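# Lift headset by headband, hold its cable with other arm

## Task

With the left arm, hold the headset (the headset body, not its cable) motionless by the headband. Its lowest point must be at least about a hand's length above the table, and no part of it may extend beyond the table's edge. The headband must be pinched between the left fingers with that gripper commanded fully closed (-1). The left fingers may touch nothing but the headband. Apart from the cable, only the robot may touch the headset, and the right arm is allowed to touch it. The right gripper must firmly clamp the cable between its finger pads, not at the extreme tips or edges. That grip must be lower than the point where the cable exits the ear cup. Along the whole stretch from the ear cup to the right grip, the cable must be well above the table and touch only itself, the headset and the arms. If the right arm were removed, no part of the headset may drop by more than a small amount. The cable's loose end must not be left hanging below the table top. If that end ever goes far below the table top or far past the table's edge, whether held or not, the task fails. Once all of this holds, declare completion with finished_scene. Anything kept in place only by the robot, other than the required hold, does not count as achieved.

## Robot and tools

Robot: two 6-joint arms named left_arm and right_arm, each ending in a two-finger parallel gripper with a wrist camera. The names do not refer to image sides. left_arm is mounted on the +y side, base near (+0.042, +0.241, 0) m; right_arm base near (-0.040, -0.367, 0) m.

Scene frame: origin on the table top between the arms, +z up, +x out over the table. Reported gripper poses are end_effector_position (metres) and end_effector_quat_wxyz in this frame. The position is the point between the finger pads, just under 1 cm behind the tips; it may be somewhat off, more so at long reach. Gripper axes: fingers point along its own +z and close along its own y.

Row layout (used by both motion tools): a single list of 14 numbers covering both arms, each within [-1, 1]: left dx, dy, dz, rx, ry, rz, opening, then right dx, dy, dz, rx, ry, rz, opening. Always send all 14 even if one arm stays put. dx..rz are an offset, not a pose: they are expressed in that gripper's own axes, relative to its measured pose at the start of the action (for a call's first action, the last pose a result reported). 1.0 equals 0.6 m of travel or 180 degrees of turn; rx, ry, rz form one rotation vector. Opening is absolute, not an offset: +1 is fully open (0.087 m), -1 fully closed.

execute_actions(actions): actions is a list of actions; each action is a table of up to 15 rows, each row lasting one 1/30 s step, and if fewer than 15 rows are given the last repeats. Every row is measured from the action's start pose, not from the previous row. An empty list just returns state and images. Per step the command is clipped to 70 mm and 16 degrees from the current pose, so big offsets take several actions; after an action the arm continues no farther than its last clipped pose, so send the remainder next time. Joint friction can leave the gripper up to about 31 mm short, and tiny offsets may do nothing.

move(target, speed, blocking): target is one 14-number row as above, offsets from the last pose a result showed. Gripper paths run straight, all finishing together, lasting 0.5 to 10 s (cut at 10 s). speed is each arm's top speed in m/s, 0.002 to 0.5, default 0.25; rotation up to twice that in rad/s. Openings are sent at the start. Paths ignore obstacles and the other arm; faster contact and targets deeper past contact press harder. The result adds a move: line with the ending (done, off_target, moving, held, fault), limits that acted (paced = pose clipped; held = steps blocked, after which the arm may lurch fast), and each gripper's distance to its target. With blocking=false the call returns after 0.5 s while motion continues; use wait(0) to check, and wait or stop before sending more motion.



Results: a state line per arm with pose; Hand target lines show where each arm is currently driven; grip_measured gives finger opening on the command scale (the last Joint positions entry is opening in metres; readings may be off about 1 mm). A pose unreachable line means the clearance check altered or blocked that arm's command. FAULT or OVER-TEMPERATURE FAULT lines report arm stops. Camera calibration is provided with pinhole+radial intrinsics and world-to-camera transforms; small errors exist.

Gripping: to hold something, command an opening below grip_measured; about 0.02 below is firm, less is lighter. Around 20 N per pad; a fast close can squeeze harder, sometimes until fingers spring open. For this task the left gripper must end commanded at -1.

Joint limits (rad): waist -2.618 to 3.054, shoulder 0 to 3.142, elbow 0 to 3.142, wrist pitch -1.571 to 1.571, wrist yaw -1.571 to 1.571, wrist roll -2.094 to 2.094. Elbows stop just before straight.

To keep an arm still: in a reply's first call send the offset returning it to its desired pose, zeros afterwards, and always its proper opening. The simulation keeps running while you think; the robot holds the last command. Motors heat while carrying loads: MOTOR HOT from 75 °C, a 10 s stop at 90 °C, and at 100 °C the arm goes limp and drops things.

Avoid: arms colliding or pressing each other, slamming or hard pushing, dropping the headset, knocking anything off the table, letting the cable's free end fall well below the table top or past the edge. Occasional brief tugs on held items or pushes on loose items may happen.

Each tool is called after "Call:" as name(argument=value, ...) on one line, values as JSON.

## Session

Call:
execute_actions(actions=[])

Scene clock: 0.00 s.
left_arm: end_effector_position=(+0.0605, -0.0897, +0.3776) grip_measured=+0.980 end_effector_quat_wxyz=(+0.673, +0.473, +0.568, -0.040) | right_arm: end_effector_position=(+0.3345, -0.3533, +0.1635) grip_measured=+0.993 end_effector_quat_wxyz=(+0.068, -0.346, +0.933, -0.070)
Joint positions: left_arm=[-1.939  1.32   1.415 -0.439 -1.294  0.302  0.087] | right_arm=[ 0.004  1.963  1.941 -1.386  0.11  -0.572  0.087]
Joint velocities: left_arm=[-0.017  0.007  0.012  0.007  0.051 -0.022 -0.001] | right_arm=[-0.002  0.017 -0.027 -0.022 -0.022  0.022 -0.   ]
Hand target (left_arm): +0.061, -0.090, +0.378; +0.673, +0.473, +0.568, -0.040
Hand target (right_arm): +0.335, -0.353, +0.164; +0.068, -0.346, +0.933, -0.070

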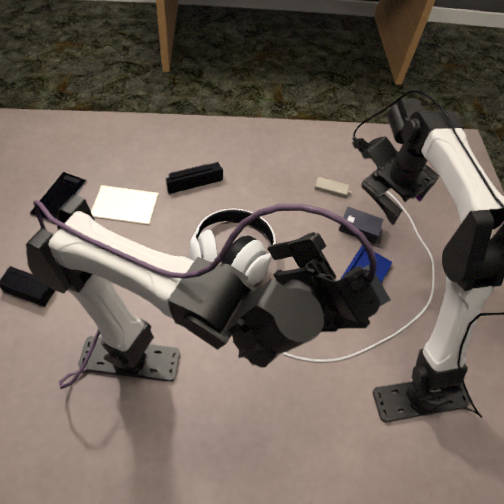

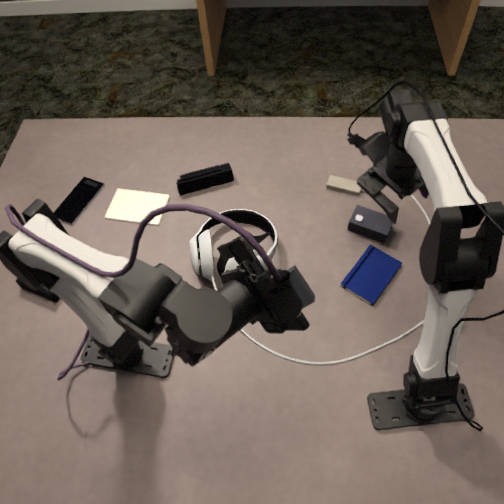

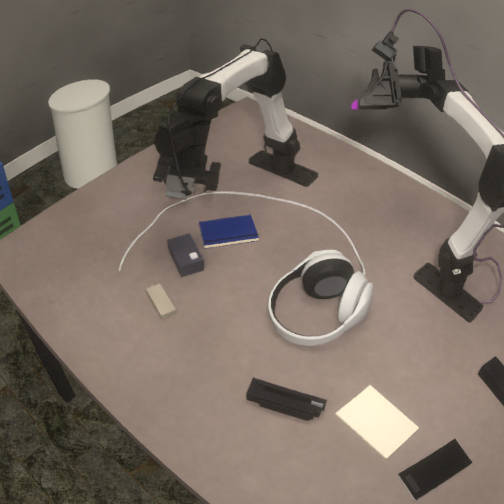

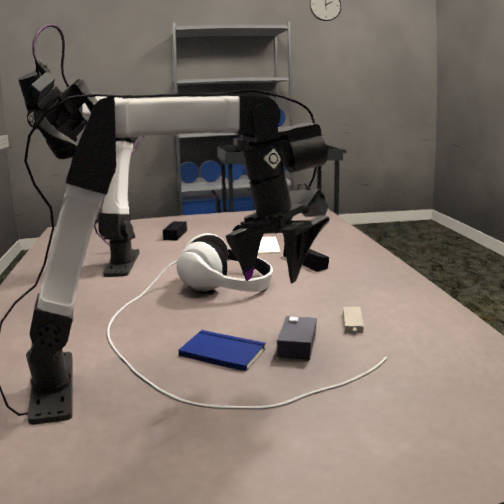

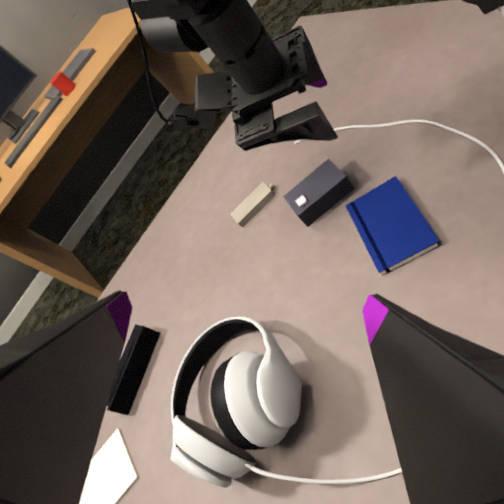

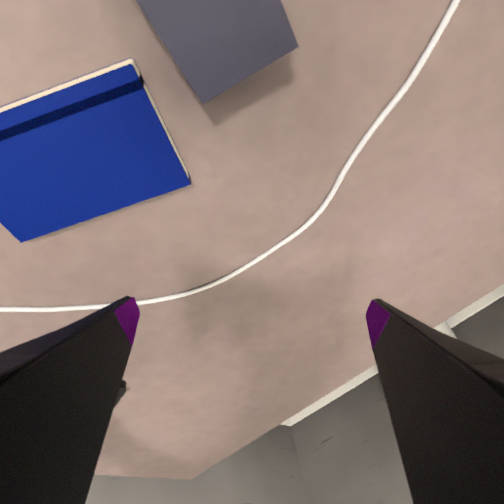

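Call:
move(target=[0.592,0.205,0.305,0.313,0.352,0.047,1,0,0,0,0,0,0,1], speed=0.3)

Scene clock: 3.43 s.
left_arm: end_effector_position=(+0.3796, +0.0161, +0.1392) grip_measured=+0.980 end_effector_quat_wxyz=(+0.012, +0.713, +0.701, -0.008) | right_arm: end_effector_position=(+0.3345, -0.3533, +0.1635) grip_measured=+0.993 end_effector_quat_wxyz=(+0.068, -0.346, +0.933, -0.070)
Joint positions: left_arm=[-0.539  2.224  2.251 -1.576  0.018  0.925  0.087] | right_arm=[ 0.004  1.963  1.941 -1.386  0.11  -0.572  0.087]
Joint velocities: left_arm=[-0.007 -0.012 -0.007  0.007 -0.007 -0.007  0.   ] | right_arm=[-0.002  0.002 -0.012 -0.007 -0.007  0.154  0.001]
Hand target (left_arm): +0.382, +0.018, +0.142; +0.013, +0.714, +0.700, -0.005
Hand target (right_arm): +0.335, -0.353, +0.164; +0.068, -0.346, +0.933, -0.070
Off the commanded pose (left_arm): 0.017 m, 2 deg.
Off the commanded pose (right_arm): 0.000 m, 0 deg.
joint sent to its limit (left arm) — the command would take joint 4 (wrist pitch) past its lower limit, so that joint was sent only as far as its limit.
move: off_target (left_arm)
camera_calibration (this result's frames):
cam_left_wrist: T_world_to_cam=[[-0.999992, 0.00409519, -0.000423444, 0.383539], [0.00238341, 0.659704, 0.751521, -0.10093], [0.00335697, 0.751514, -0.659708, 0.219826], [0, 0, 0, 1]] pos_world=[0.383038, -0.100189, 0.221034]

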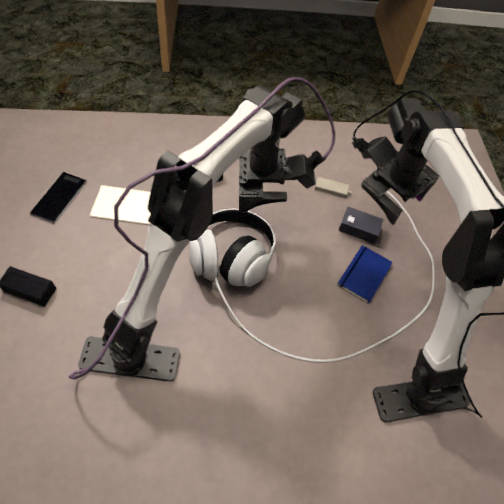

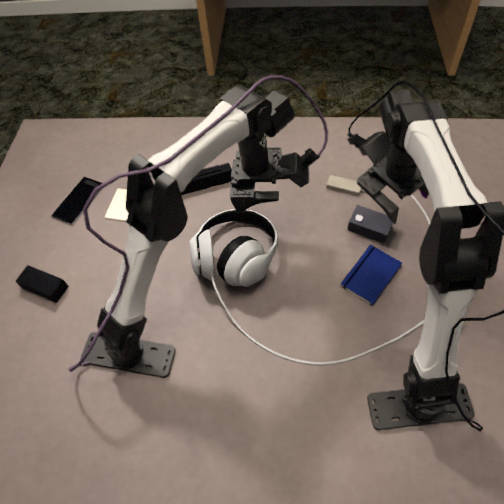

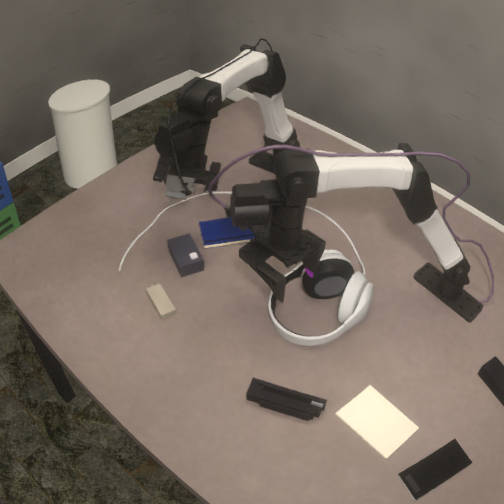

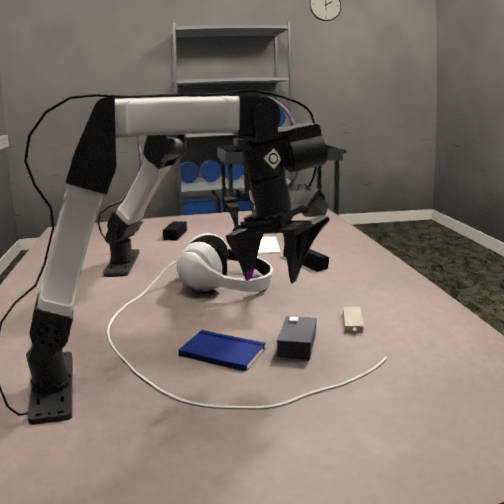

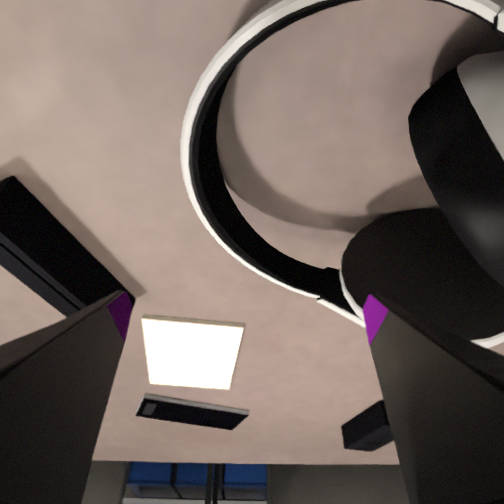

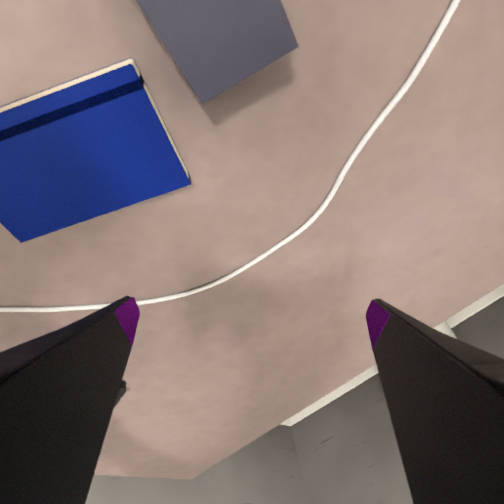

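Call:
move(target=[0,0.055,0.17,0,0,0,1,0,0,0,0,0,0,1], speed=0.15)

Scene clock: 4.80 s.
left_arm: end_effector_position=(+0.4125, +0.0057, +0.0469) grip_measured=+0.980 end_effector_quat_wxyz=(+0.020, +0.714, +0.699, -0.006) | right_arm: end_effector_position=(+0.3345, -0.3533, +0.1635) grip_measured=+0.993 end_effector_quat_wxyz=(+0.068, -0.346, +0.933, -0.070)
Joint positions: left_arm=[-0.513  2.323  2.049 -1.26   0.018  0.955  0.087] | right_arm=[ 0.004  1.963  1.941 -1.386  0.11  -0.572  0.087]
Joint velocities: left_arm=[ 0.012  0.002 -0.007  0.007 -0.037 -0.11  -0.001] | right_arm=[ 0.007 -0.012  0.007  0.022 -0.007 -0.007 -0.001]
Hand target (left_arm): +0.413, +0.010, +0.038; +0.012, +0.713, +0.701, -0.008
Hand target (right_arm): +0.335, -0.353, +0.164; +0.068, -0.346, +0.933, -0.070
Off the commanded pose (left_arm): 0.012 m, 1 deg.
Off the commanded pose (right_arm): 0.000 m, 0 deg.
move: off_target (left_arm)
camera_calibration (this result's frames):
cam_left_wrist: T_world_to_cam=[[-0.999882, 0.00821738, -0.0130005, 0.417052], [-0.00422546, 0.665993, 0.745946, -0.0218276], [0.014788, 0.745913, -0.665879, 0.162256], [0, 0, 0, 1]] pos_world=[0.414511, -0.109919, 0.129747]

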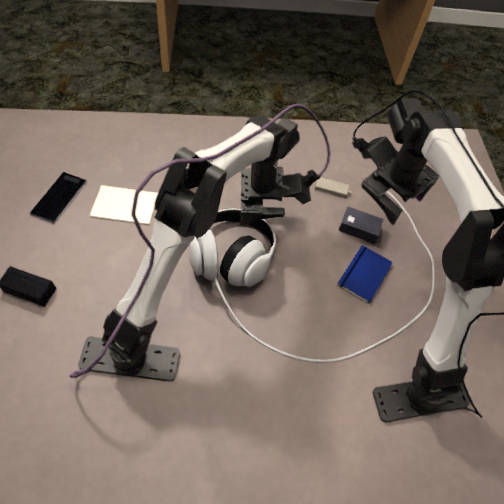

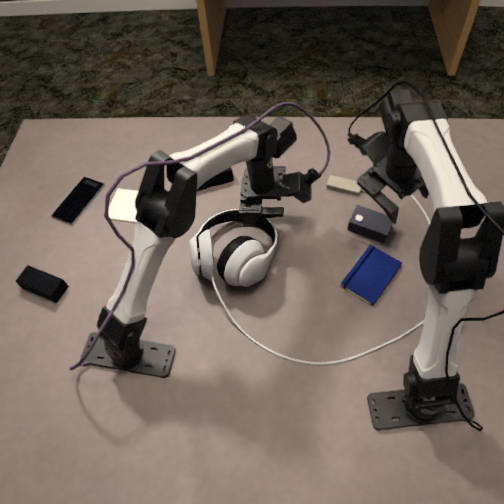

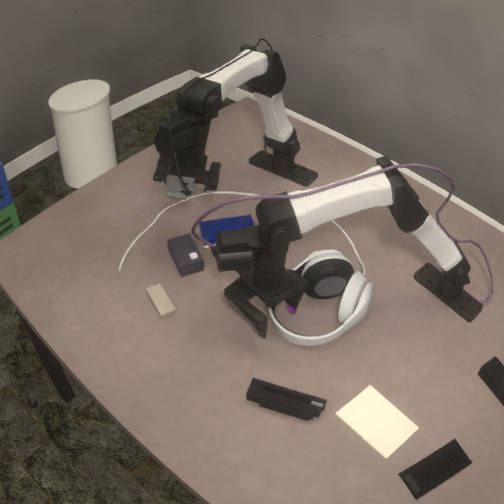

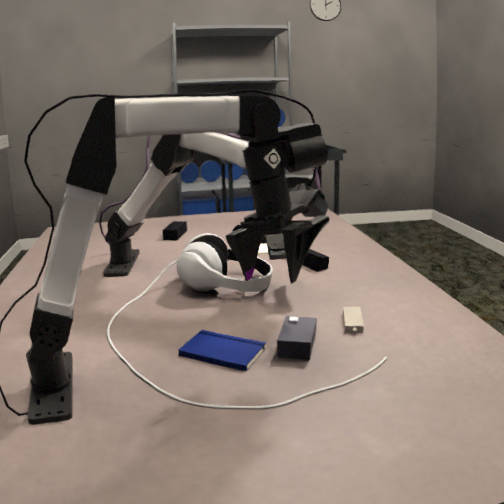

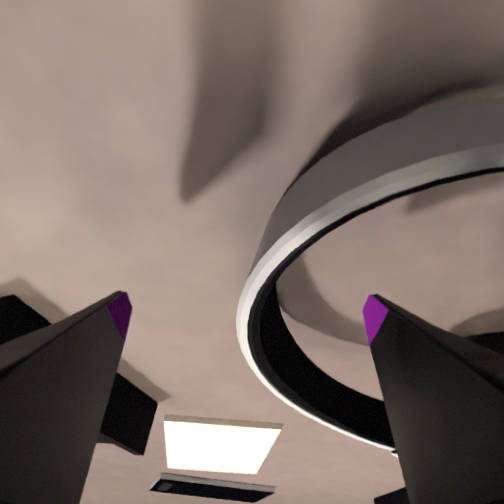

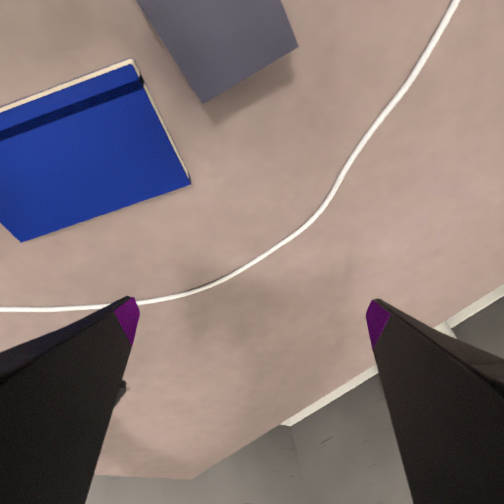

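Call:
move(target=[0.06,0,0.05,0,0,0,1,0,0,0,0,0,0,1], speed=0.1)

Scene clock: 5.93 s.
left_arm: end_effector_position=(+0.4144, +0.0364, +0.0133) grip_measured=+0.980 end_effector_quat_wxyz=(+0.016, +0.715, +0.699, -0.006) | right_arm: end_effector_position=(+0.3345, -0.3533, +0.1635) grip_measured=+0.993 end_effector_quat_wxyz=(+0.068, -0.346, +0.933, -0.070)
Joint positions: left_arm=[-0.455  2.276  1.834 -1.1    0.018  1.014  0.087] | right_arm=[ 0.004  1.963  1.941 -1.386  0.11  -0.572  0.087]
Joint velocities: left_arm=[ 0.002 -0.002  0.002  0.022 -0.051 -0.022  0.   ] | right_arm=[ 0.017  0.002 -0.002 -0.022  0.007  0.007  0.   ]
Hand target (left_arm): +0.413, +0.040, +0.015; +0.019, +0.714, +0.699, -0.007
Hand target (right_arm): +0.335, -0.353, +0.164; +0.068, -0.346, +0.933, -0.070
Off the commanded pose (left_arm): 0.005 m, 0 deg.
Off the commanded pose (right_arm): 0.000 m, 0 deg.
move: done
camera_calibration (this result's frames):
cam_left_wrist: T_world_to_cam=[[-0.999931, 0.00861857, -0.00803577, 0.418145], [-0.000321998, 0.661706, 0.749764, -0.0187121], [0.0117792, 0.749714, -0.661657, 0.117938], [0, 0, 0, 1]] pos_world=[0.416721, -0.0796419, 0.0954245]

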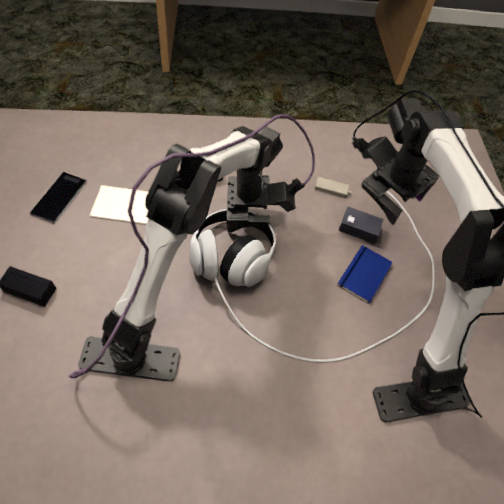

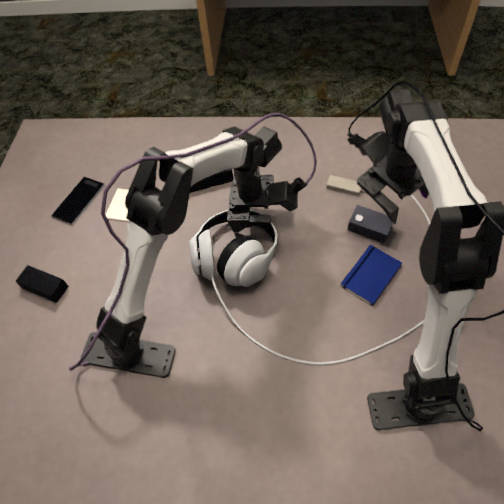

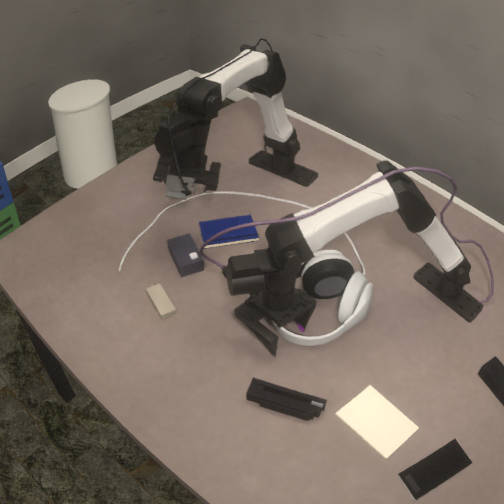

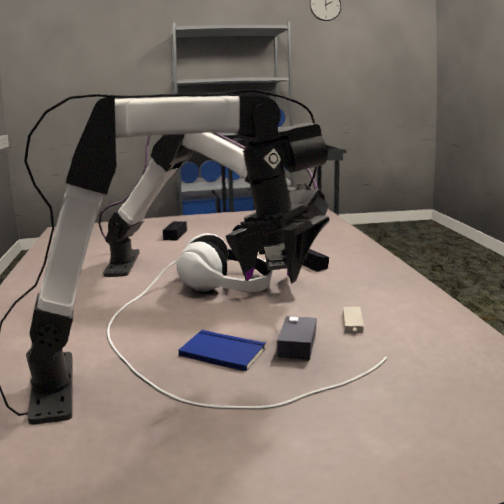

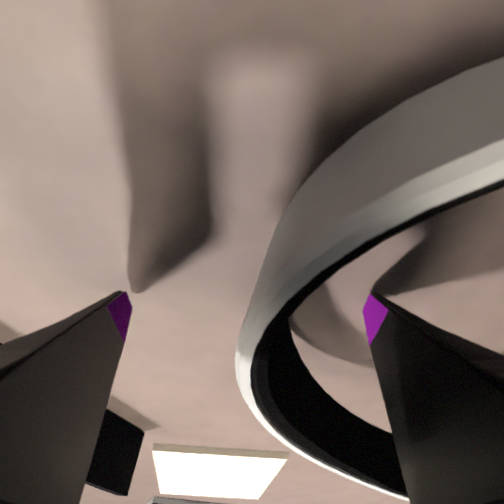

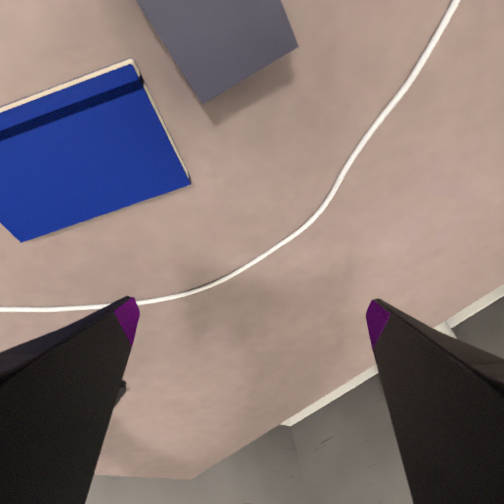

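Call:
move(target=[0,0,0,0,0,0,-1,0,0,0,0,0,0,1])

Call:
move(target=[0,-0.05,-0.72,-0.5,0,0,-1,0,0,0,0,0,0,1], speed=0.2)

Scene clock: 6.70 s.
left_arm: end_effector_position=(+0.4104, +0.0359, +0.0131) grip_measured=-0.688 end_effector_quat_wxyz=(+0.012, +0.711, +0.703, -0.014) | right_arm: end_effector_position=(+0.3345, -0.3533, +0.1635) grip_measured=+0.993 end_effector_quat_wxyz=(+0.068, -0.346, +0.933, -0.070)
Joint positions: left_arm=[-0.455  2.276  1.835 -1.111  0.032  1.003  0.014] | right_arm=[ 0.004  1.963  1.941 -1.386  0.11  -0.572  0.087]
Joint velocities: left_arm=[ 0.007  0.002 -0.002  0.051 -0.007  0.022 -0.   ] | right_arm=[ 0.012  0.017  0.017  0.007 -0.007  0.007 -0.   ]
Hand target (left_arm): +0.414, +0.036, +0.013; +0.016, +0.715, +0.699, -0.006
Hand target (right_arm): +0.335, -0.353, +0.164; +0.068, -0.346, +0.933, -0.070
Off the commanded pose (left_arm): 0.004 m, 1 deg.
Off the commanded pose (right_arm): 0.000 m, 0 deg.
move: done
camera_calibration (this result's frames):
cam_left_wrist: T_world_to_cam=[[-0.999962, -0.00174731, 0.00854614, 0.414365], [0.00521353, 0.665767, 0.746141, -0.0206347], [-0.00699348, 0.746158, -0.665733, 0.126162], [0, 0, 0, 1]] pos_world=[0.415339, -0.0796749, 0.0958454]

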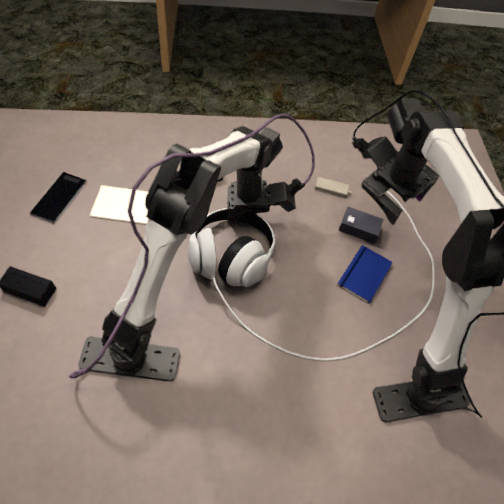

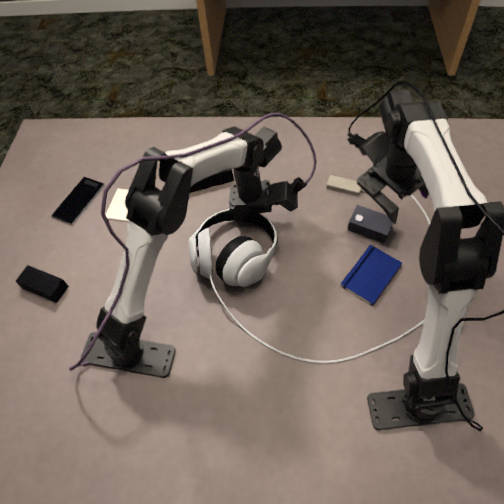

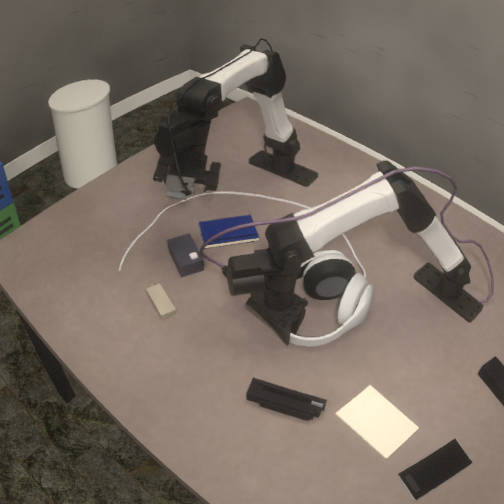

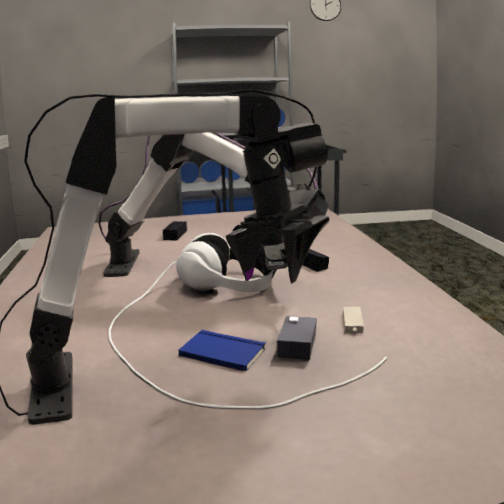

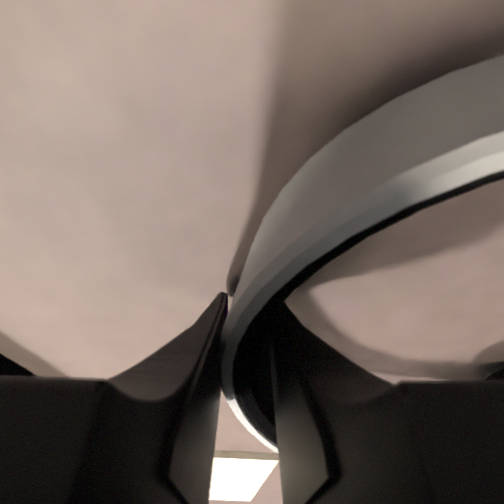

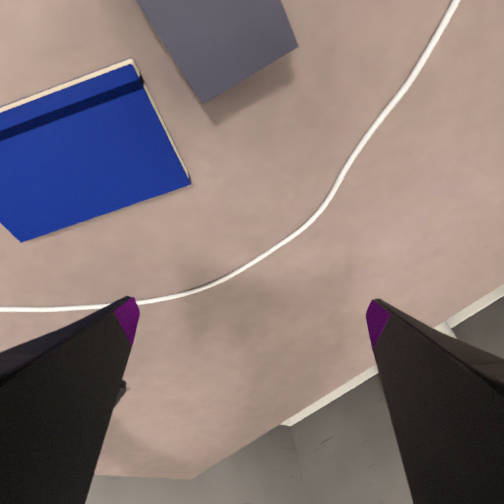

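Scene clock: 11.43 s.
left_arm: end_effector_position=(+0.3867, +0.0530, +0.4164) grip_measured=-0.794 end_effector_quat_wxyz=(+0.477, +0.520, +0.514, +0.487) | right_arm: end_effector_position=(+0.3345, -0.3533, +0.1635) grip_measured=+0.993 end_effector_quat_wxyz=(+0.068, -0.346, +0.933, -0.070)
Joint positions: left_arm=[-0.814  1.375  1.393 -0.137 -0.938  1.491  0.009] | right_arm=[ 0.004  1.963  1.941 -1.386  0.11  -0.572  0.087]
Joint velocities: left_arm=[-0.007  0.012 -0.002  0.051 -0.007 -0.022 -0.   ] | right_arm=[-0.032 -0.017 -0.007 -0.022 -0.007 -0.022  0.001]
Hand target (left_arm): +0.379, +0.061, +0.439; +0.506, +0.490, +0.514, +0.490
Hand target (right_arm): +0.335, -0.353, +0.164; +0.068, -0.346, +0.933, -0.070
Off the commanded pose (left_arm): 0.029 m, 5 deg.
Off the commanded pose (right_arm): 0.000 m, 0 deg.
move: off_target (left_arm)
camera_calibration (this result's frames):
cam_left_wrist: T_world_to_cam=[[-0.0761448, 0.00265837, -0.997093, 0.448489], [-0.770419, 0.634658, 0.0605265, 0.254263], [0.632974, 0.772788, -0.0462779, -0.125056], [0, 0, 0, 1]] pos_world=[0.309196, -0.0659209, 0.426009]

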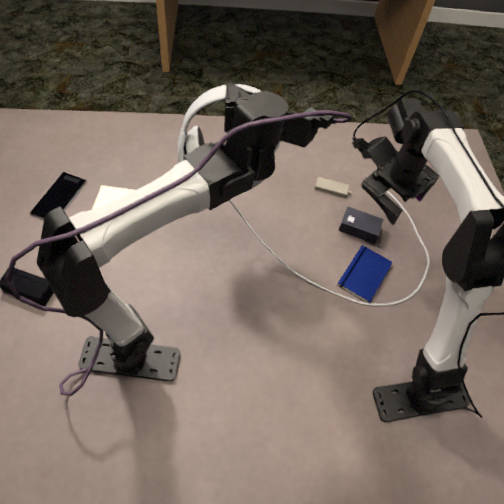

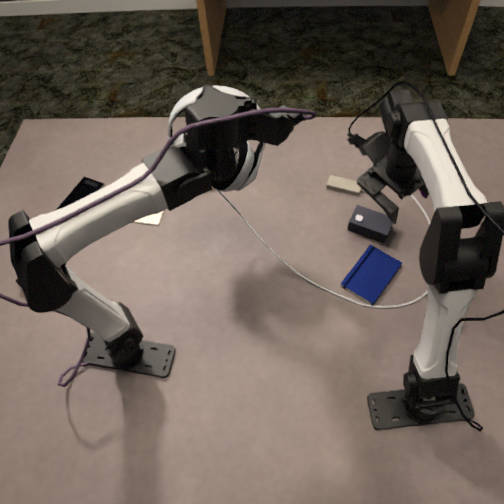

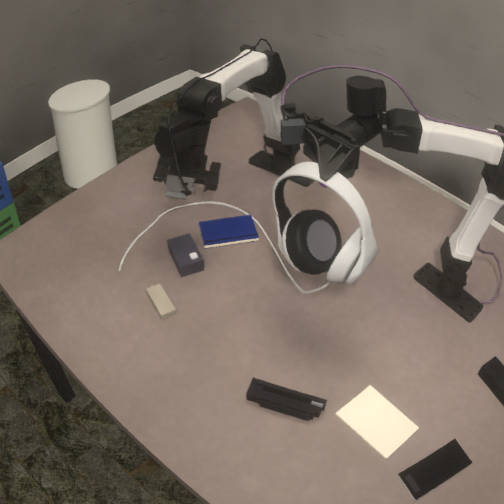

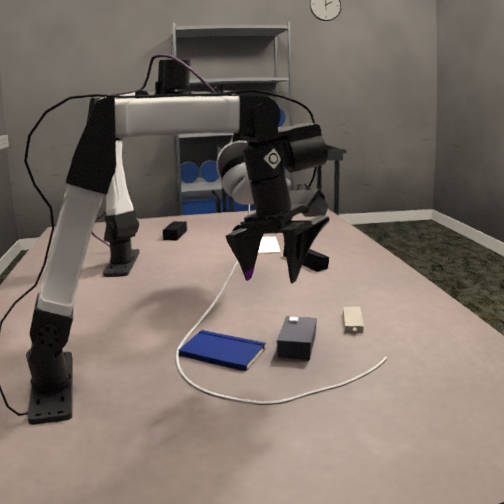

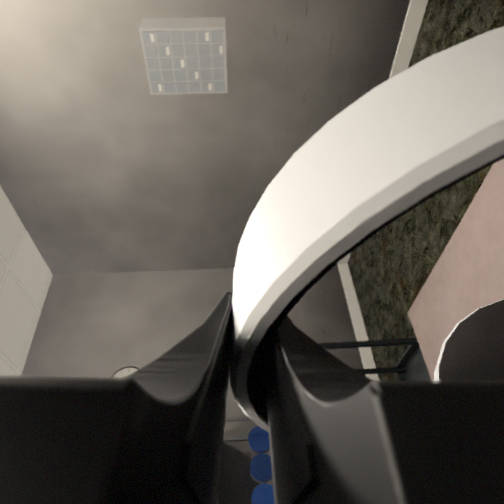

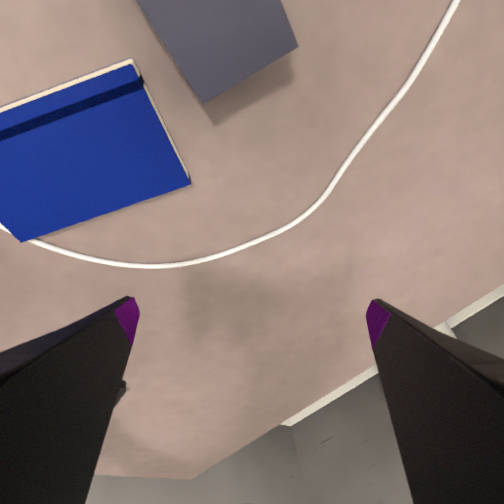

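Call:
move(target=[0,0.17,0,0,0,0,-1,-0.207,0.433,-0.125,0,0,-0.09,1], speed=0.25)

Scene clock: 13.47 s.
left_arm: end_effector_position=(+0.3935, +0.0504, +0.5036) grip_measured=-0.797 end_effector_quat_wxyz=(+0.458, +0.537, +0.513, +0.489) | right_arm: end_effector_position=(+0.2477, -0.0718, +0.2009) grip_measured=+0.993 end_effector_quat_wxyz=(+0.146, -0.492, +0.857, -0.055)
Joint positions: left_arm=[-0.8    1.573  1.991 -0.589 -0.926  1.489  0.009] | right_arm=[ 0.759  2.176  2.419 -1.58   0.209 -0.164  0.087]
Joint velocities: left_arm=[-0.012  0.002  0.022 -0.007  0.037 -0.066 -0.   ] | right_arm=[ 0.002 -0.017  0.002 -0.007 -0.051 -0.022  0.001]
Hand target (left_arm): +0.392, +0.053, +0.518; +0.477, +0.520, +0.514, +0.487
Hand target (right_arm): +0.253, -0.071, +0.198; +0.147, -0.482, +0.862, -0.055
Off the commanded pose (left_arm): 0.015 m, 3 deg.
Off the commanded pose (right_arm): 0.002 m, 11 deg.
joint sent to its limit (right arm) — the command would take joint 4 (wrist pitch) past its lower limit, so that joint was sent only as far as its limit.
move: off_target (left_arm, right_arm)
camera_calibration (this result's frames):
cam_left_wrist: T_world_to_cam=[[-0.108238, 0.0410729, -0.993276, 0.544745], [-0.768321, 0.630576, 0.1098, 0.230468], [0.630846, 0.77504, -0.0366953, -0.127411], [0, 0, 0, 1]] pos_world=[0.316412, -0.0689533, 0.511102]
cam_right_wrist: T_world_to_cam=[[0.830917, -0.512997, 0.21543, -0.289056], [-0.528786, -0.607636, 0.592591, -0.0079789], [-0.173095, -0.606311, -0.776161, 0.296573], [0, 0, 0, 1]] pos_world=[0.287298, 0.0266819, 0.297188]

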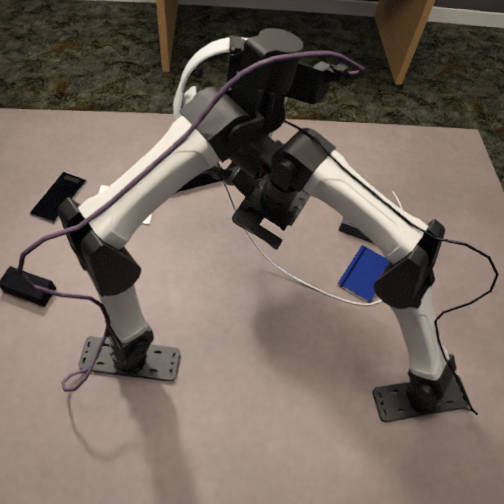

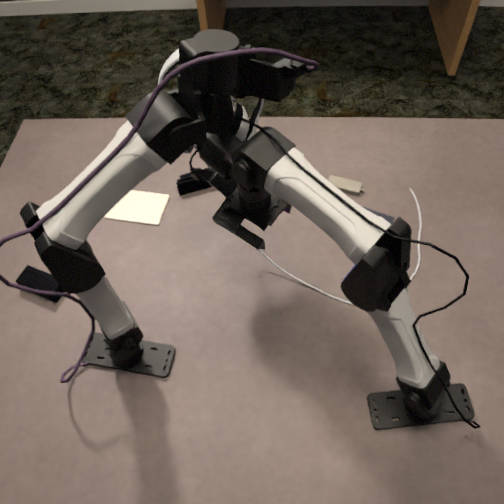

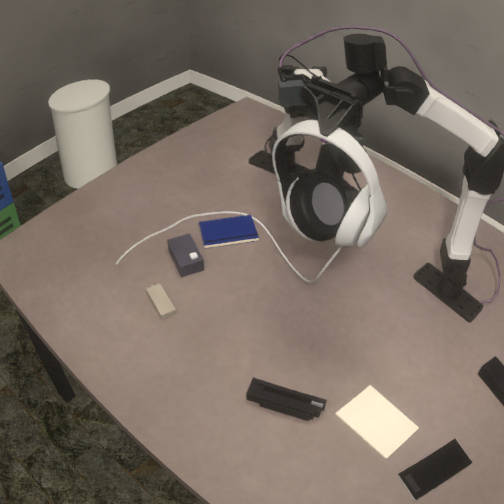

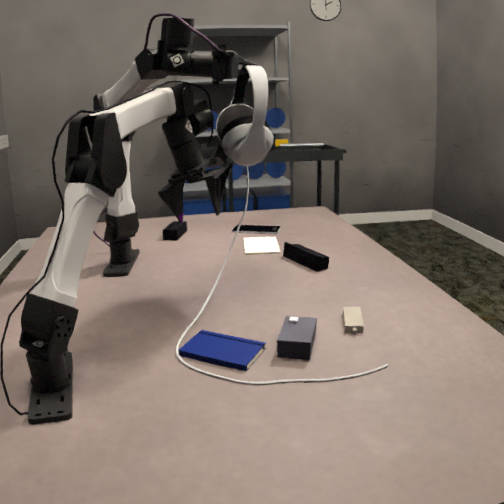

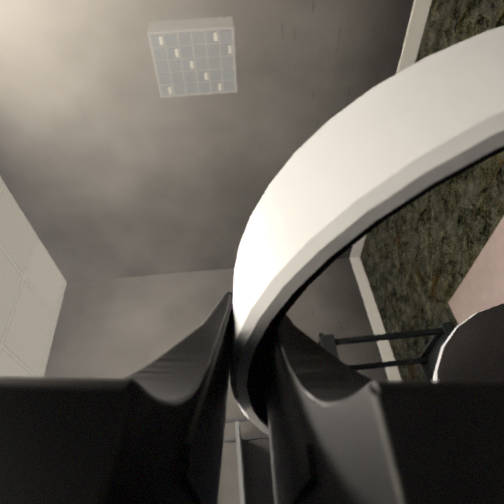

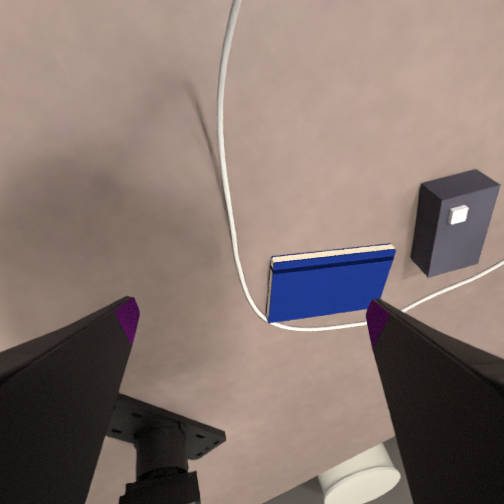

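Call:
move(target=[0,0,0,0,0,0,-1,0,0,0.1,0,-0.45,0,1], speed=0.3)

Scene clock: 16.87 s.
left_arm: end_effector_position=(+0.3927, +0.0506, +0.4955) grip_measured=-0.799 end_effector_quat_wxyz=(+0.447, +0.549, +0.514, +0.484) | right_arm: end_effector_position=(+0.2702, -0.0620, +0.1602) grip_measured=+0.993 end_effector_quat_wxyz=(+0.686, -0.408, +0.540, +0.267)
Joint positions: left_arm=[-0.8    1.573  1.991 -0.638 -0.919  1.468  0.009] | right_arm=[ 0.512  1.615  0.47   1.234 -0.361 -0.243  0.087]
Joint velocities: left_arm=[-0.012  0.012 -0.017  0.007  0.037 -0.066  0.   ] | right_arm=[-0.027 -0.007 -0.002  0.022 -0.066  0.037 -0.   ]
Hand target (left_arm): +0.393, +0.051, +0.504; +0.458, +0.537, +0.513, +0.488
Hand target (right_arm): +0.268, -0.067, +0.143; +0.672, -0.410, +0.555, +0.269
Off the commanded pose (left_arm): 0.008 m, 2 deg.
Off the commanded pose (right_arm): 0.018 m, 3 deg.
move: off_target (right_arm)
camera_calibration (this result's frames):
cam_left_wrist: T_world_to_cam=[[-0.138276, 0.0590624, -0.988631, 0.545159], [-0.761982, 0.631319, 0.144292, 0.210999], [0.632664, 0.773271, -0.0422919, -0.125208], [0, 0, 0, 1]] pos_world=[0.315374, -0.0685867, 0.503221]
cam_right_wrist: T_world_to_cam=[[0.81973, -0.506189, 0.267983, -0.298881], [-0.204488, -0.695707, -0.688605, 0.146092], [0.535002, 0.509671, -0.673801, 0.136297], [0, 0, 0, 1]] pos_world=[0.201956, -0.11912, 0.272532]

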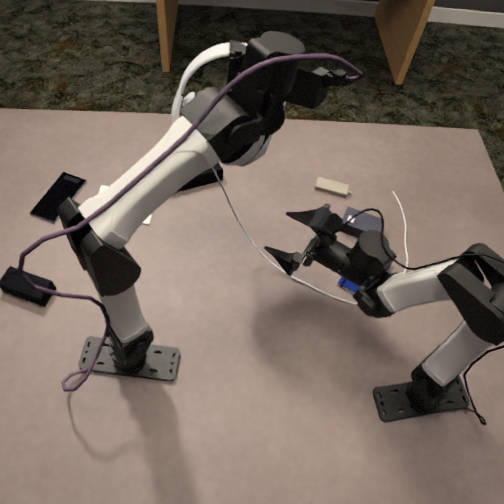

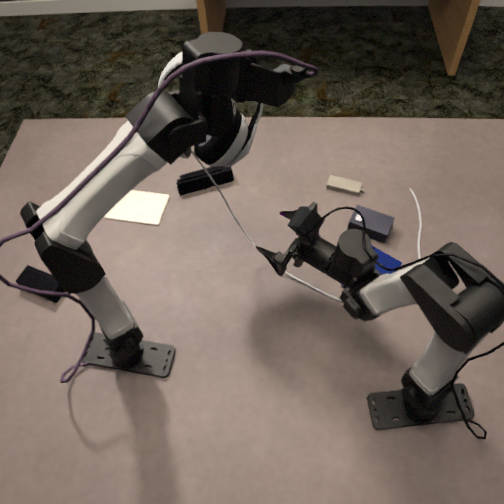

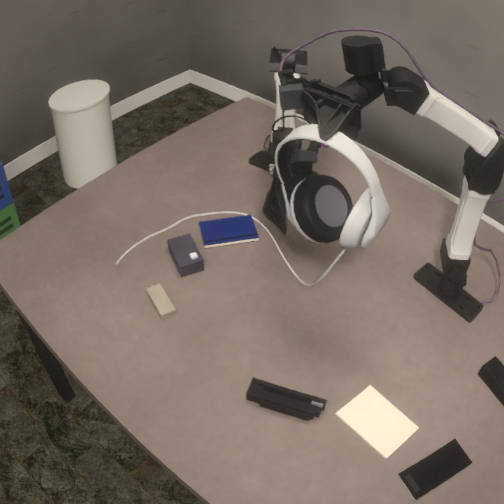

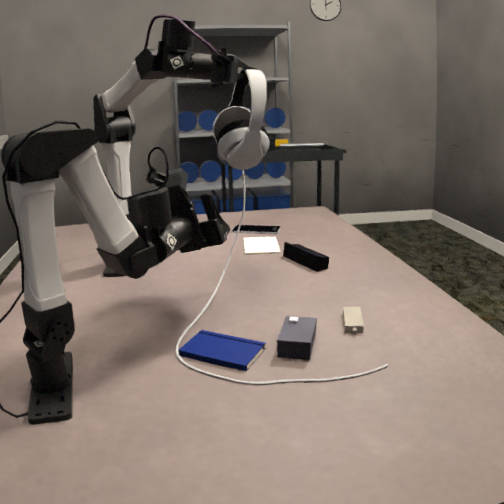

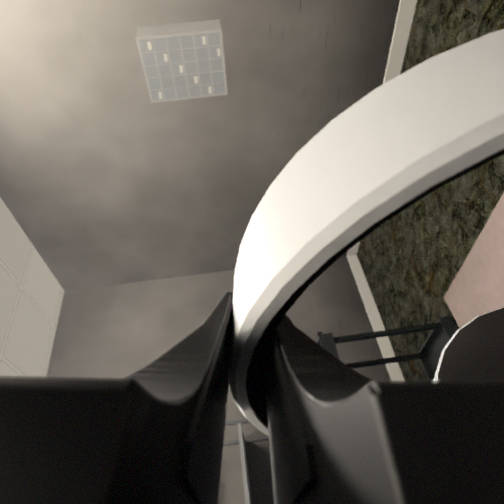

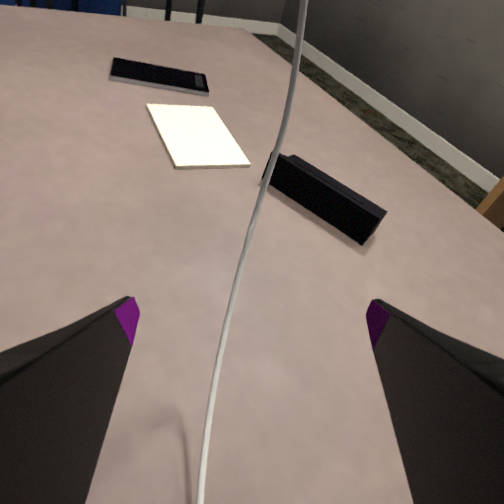

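Call:
move(target=[0,0.014,0,0,0,0,-1,0,0,0.2,0,0,0,1], speed=0.15)

Scene clock: 18.20 s.
left_arm: end_effector_position=(+0.3942, +0.0468, +0.4830) grip_measured=-0.799 end_effector_quat_wxyz=(+0.425, +0.573, +0.513, +0.478) | right_arm: end_effector_position=(+0.3306, +0.0333, +0.1811) grip_measured=+0.993 end_effector_quat_wxyz=(+0.694, -0.403, +0.531, +0.271)
Joint positions: left_arm=[-0.8    1.594  2.013 -0.718 -0.906  1.447  0.009] | right_arm=[ 0.616  1.911  0.936  1.089 -0.26  -0.248  0.087]
Joint velocities: left_arm=[ 0.002  0.002 -0.007  0.022 -0.022 -0.007  0.001] | right_arm=[-0.017  0.007  0.007 -0.007  0.051 -0.007 -0.   ]
Hand target (left_arm): +0.393, +0.051, +0.503; +0.446, +0.549, +0.515, +0.484
Hand target (right_arm): +0.333, +0.039, +0.171; +0.686, -0.408, +0.540, +0.267
Off the commanded pose (left_arm): 0.021 m, 4 deg.
Off the commanded pose (right_arm): 0.013 m, 2 deg.
move: off_target (left_arm, right_arm)
camera_calibration (this result's frames):
cam_left_wrist: T_world_to_cam=[[-0.186908, 0.0997875, -0.977296, 0.545007], [-0.747111, 0.631525, 0.207367, 0.180045], [0.637879, 0.768908, -0.0434843, -0.125053], [0, 0, 0, 1]] pos_world=[0.316149, -0.0719334, 0.48986]
cam_right_wrist: T_world_to_cam=[[0.816436, -0.510369, 0.270105, -0.30493], [-0.19197, -0.681059, -0.706616, 0.237766], [0.544592, 0.525055, -0.654016, 0.0621456], [0, 0, 0, 1]] pos_world=[0.260755, -0.0263234, 0.291017]

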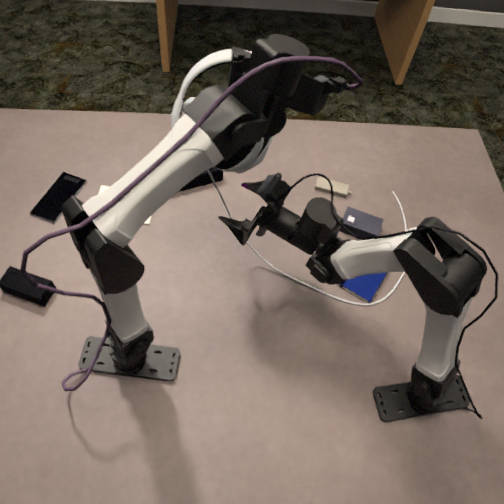

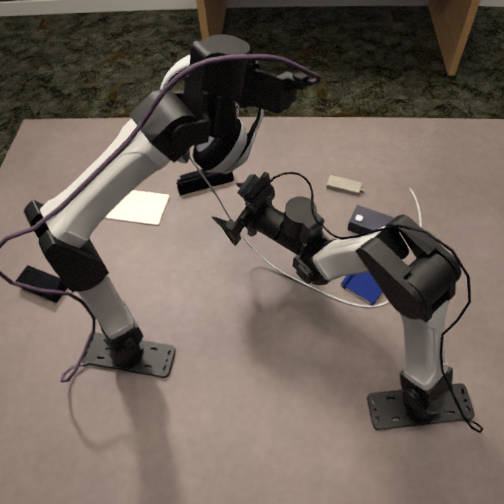

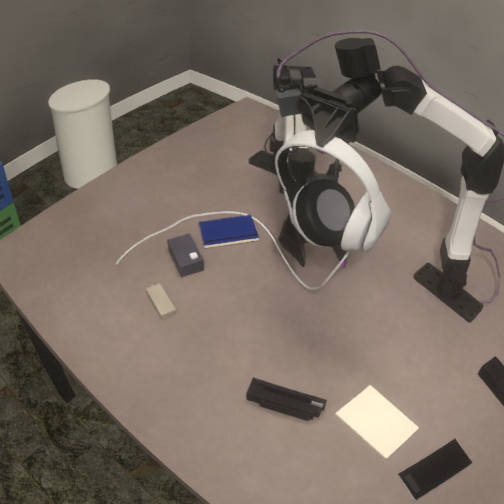

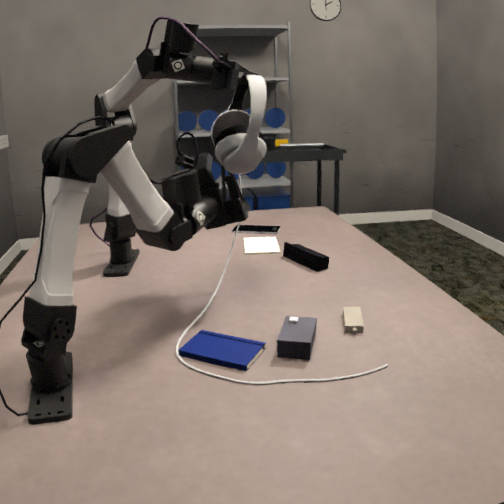

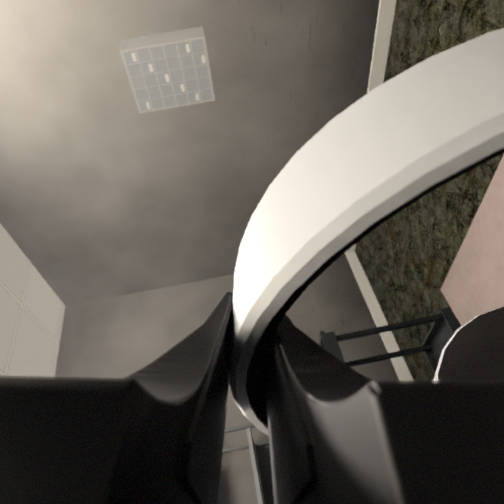

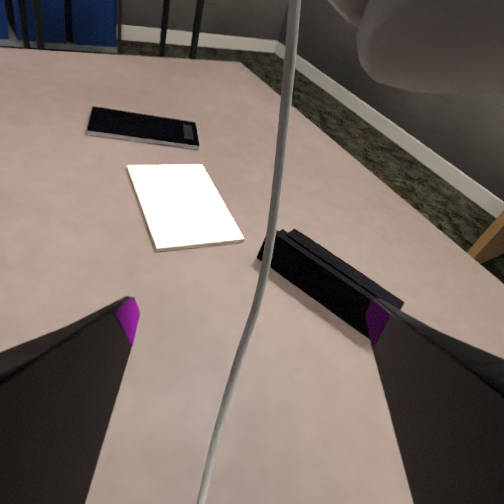

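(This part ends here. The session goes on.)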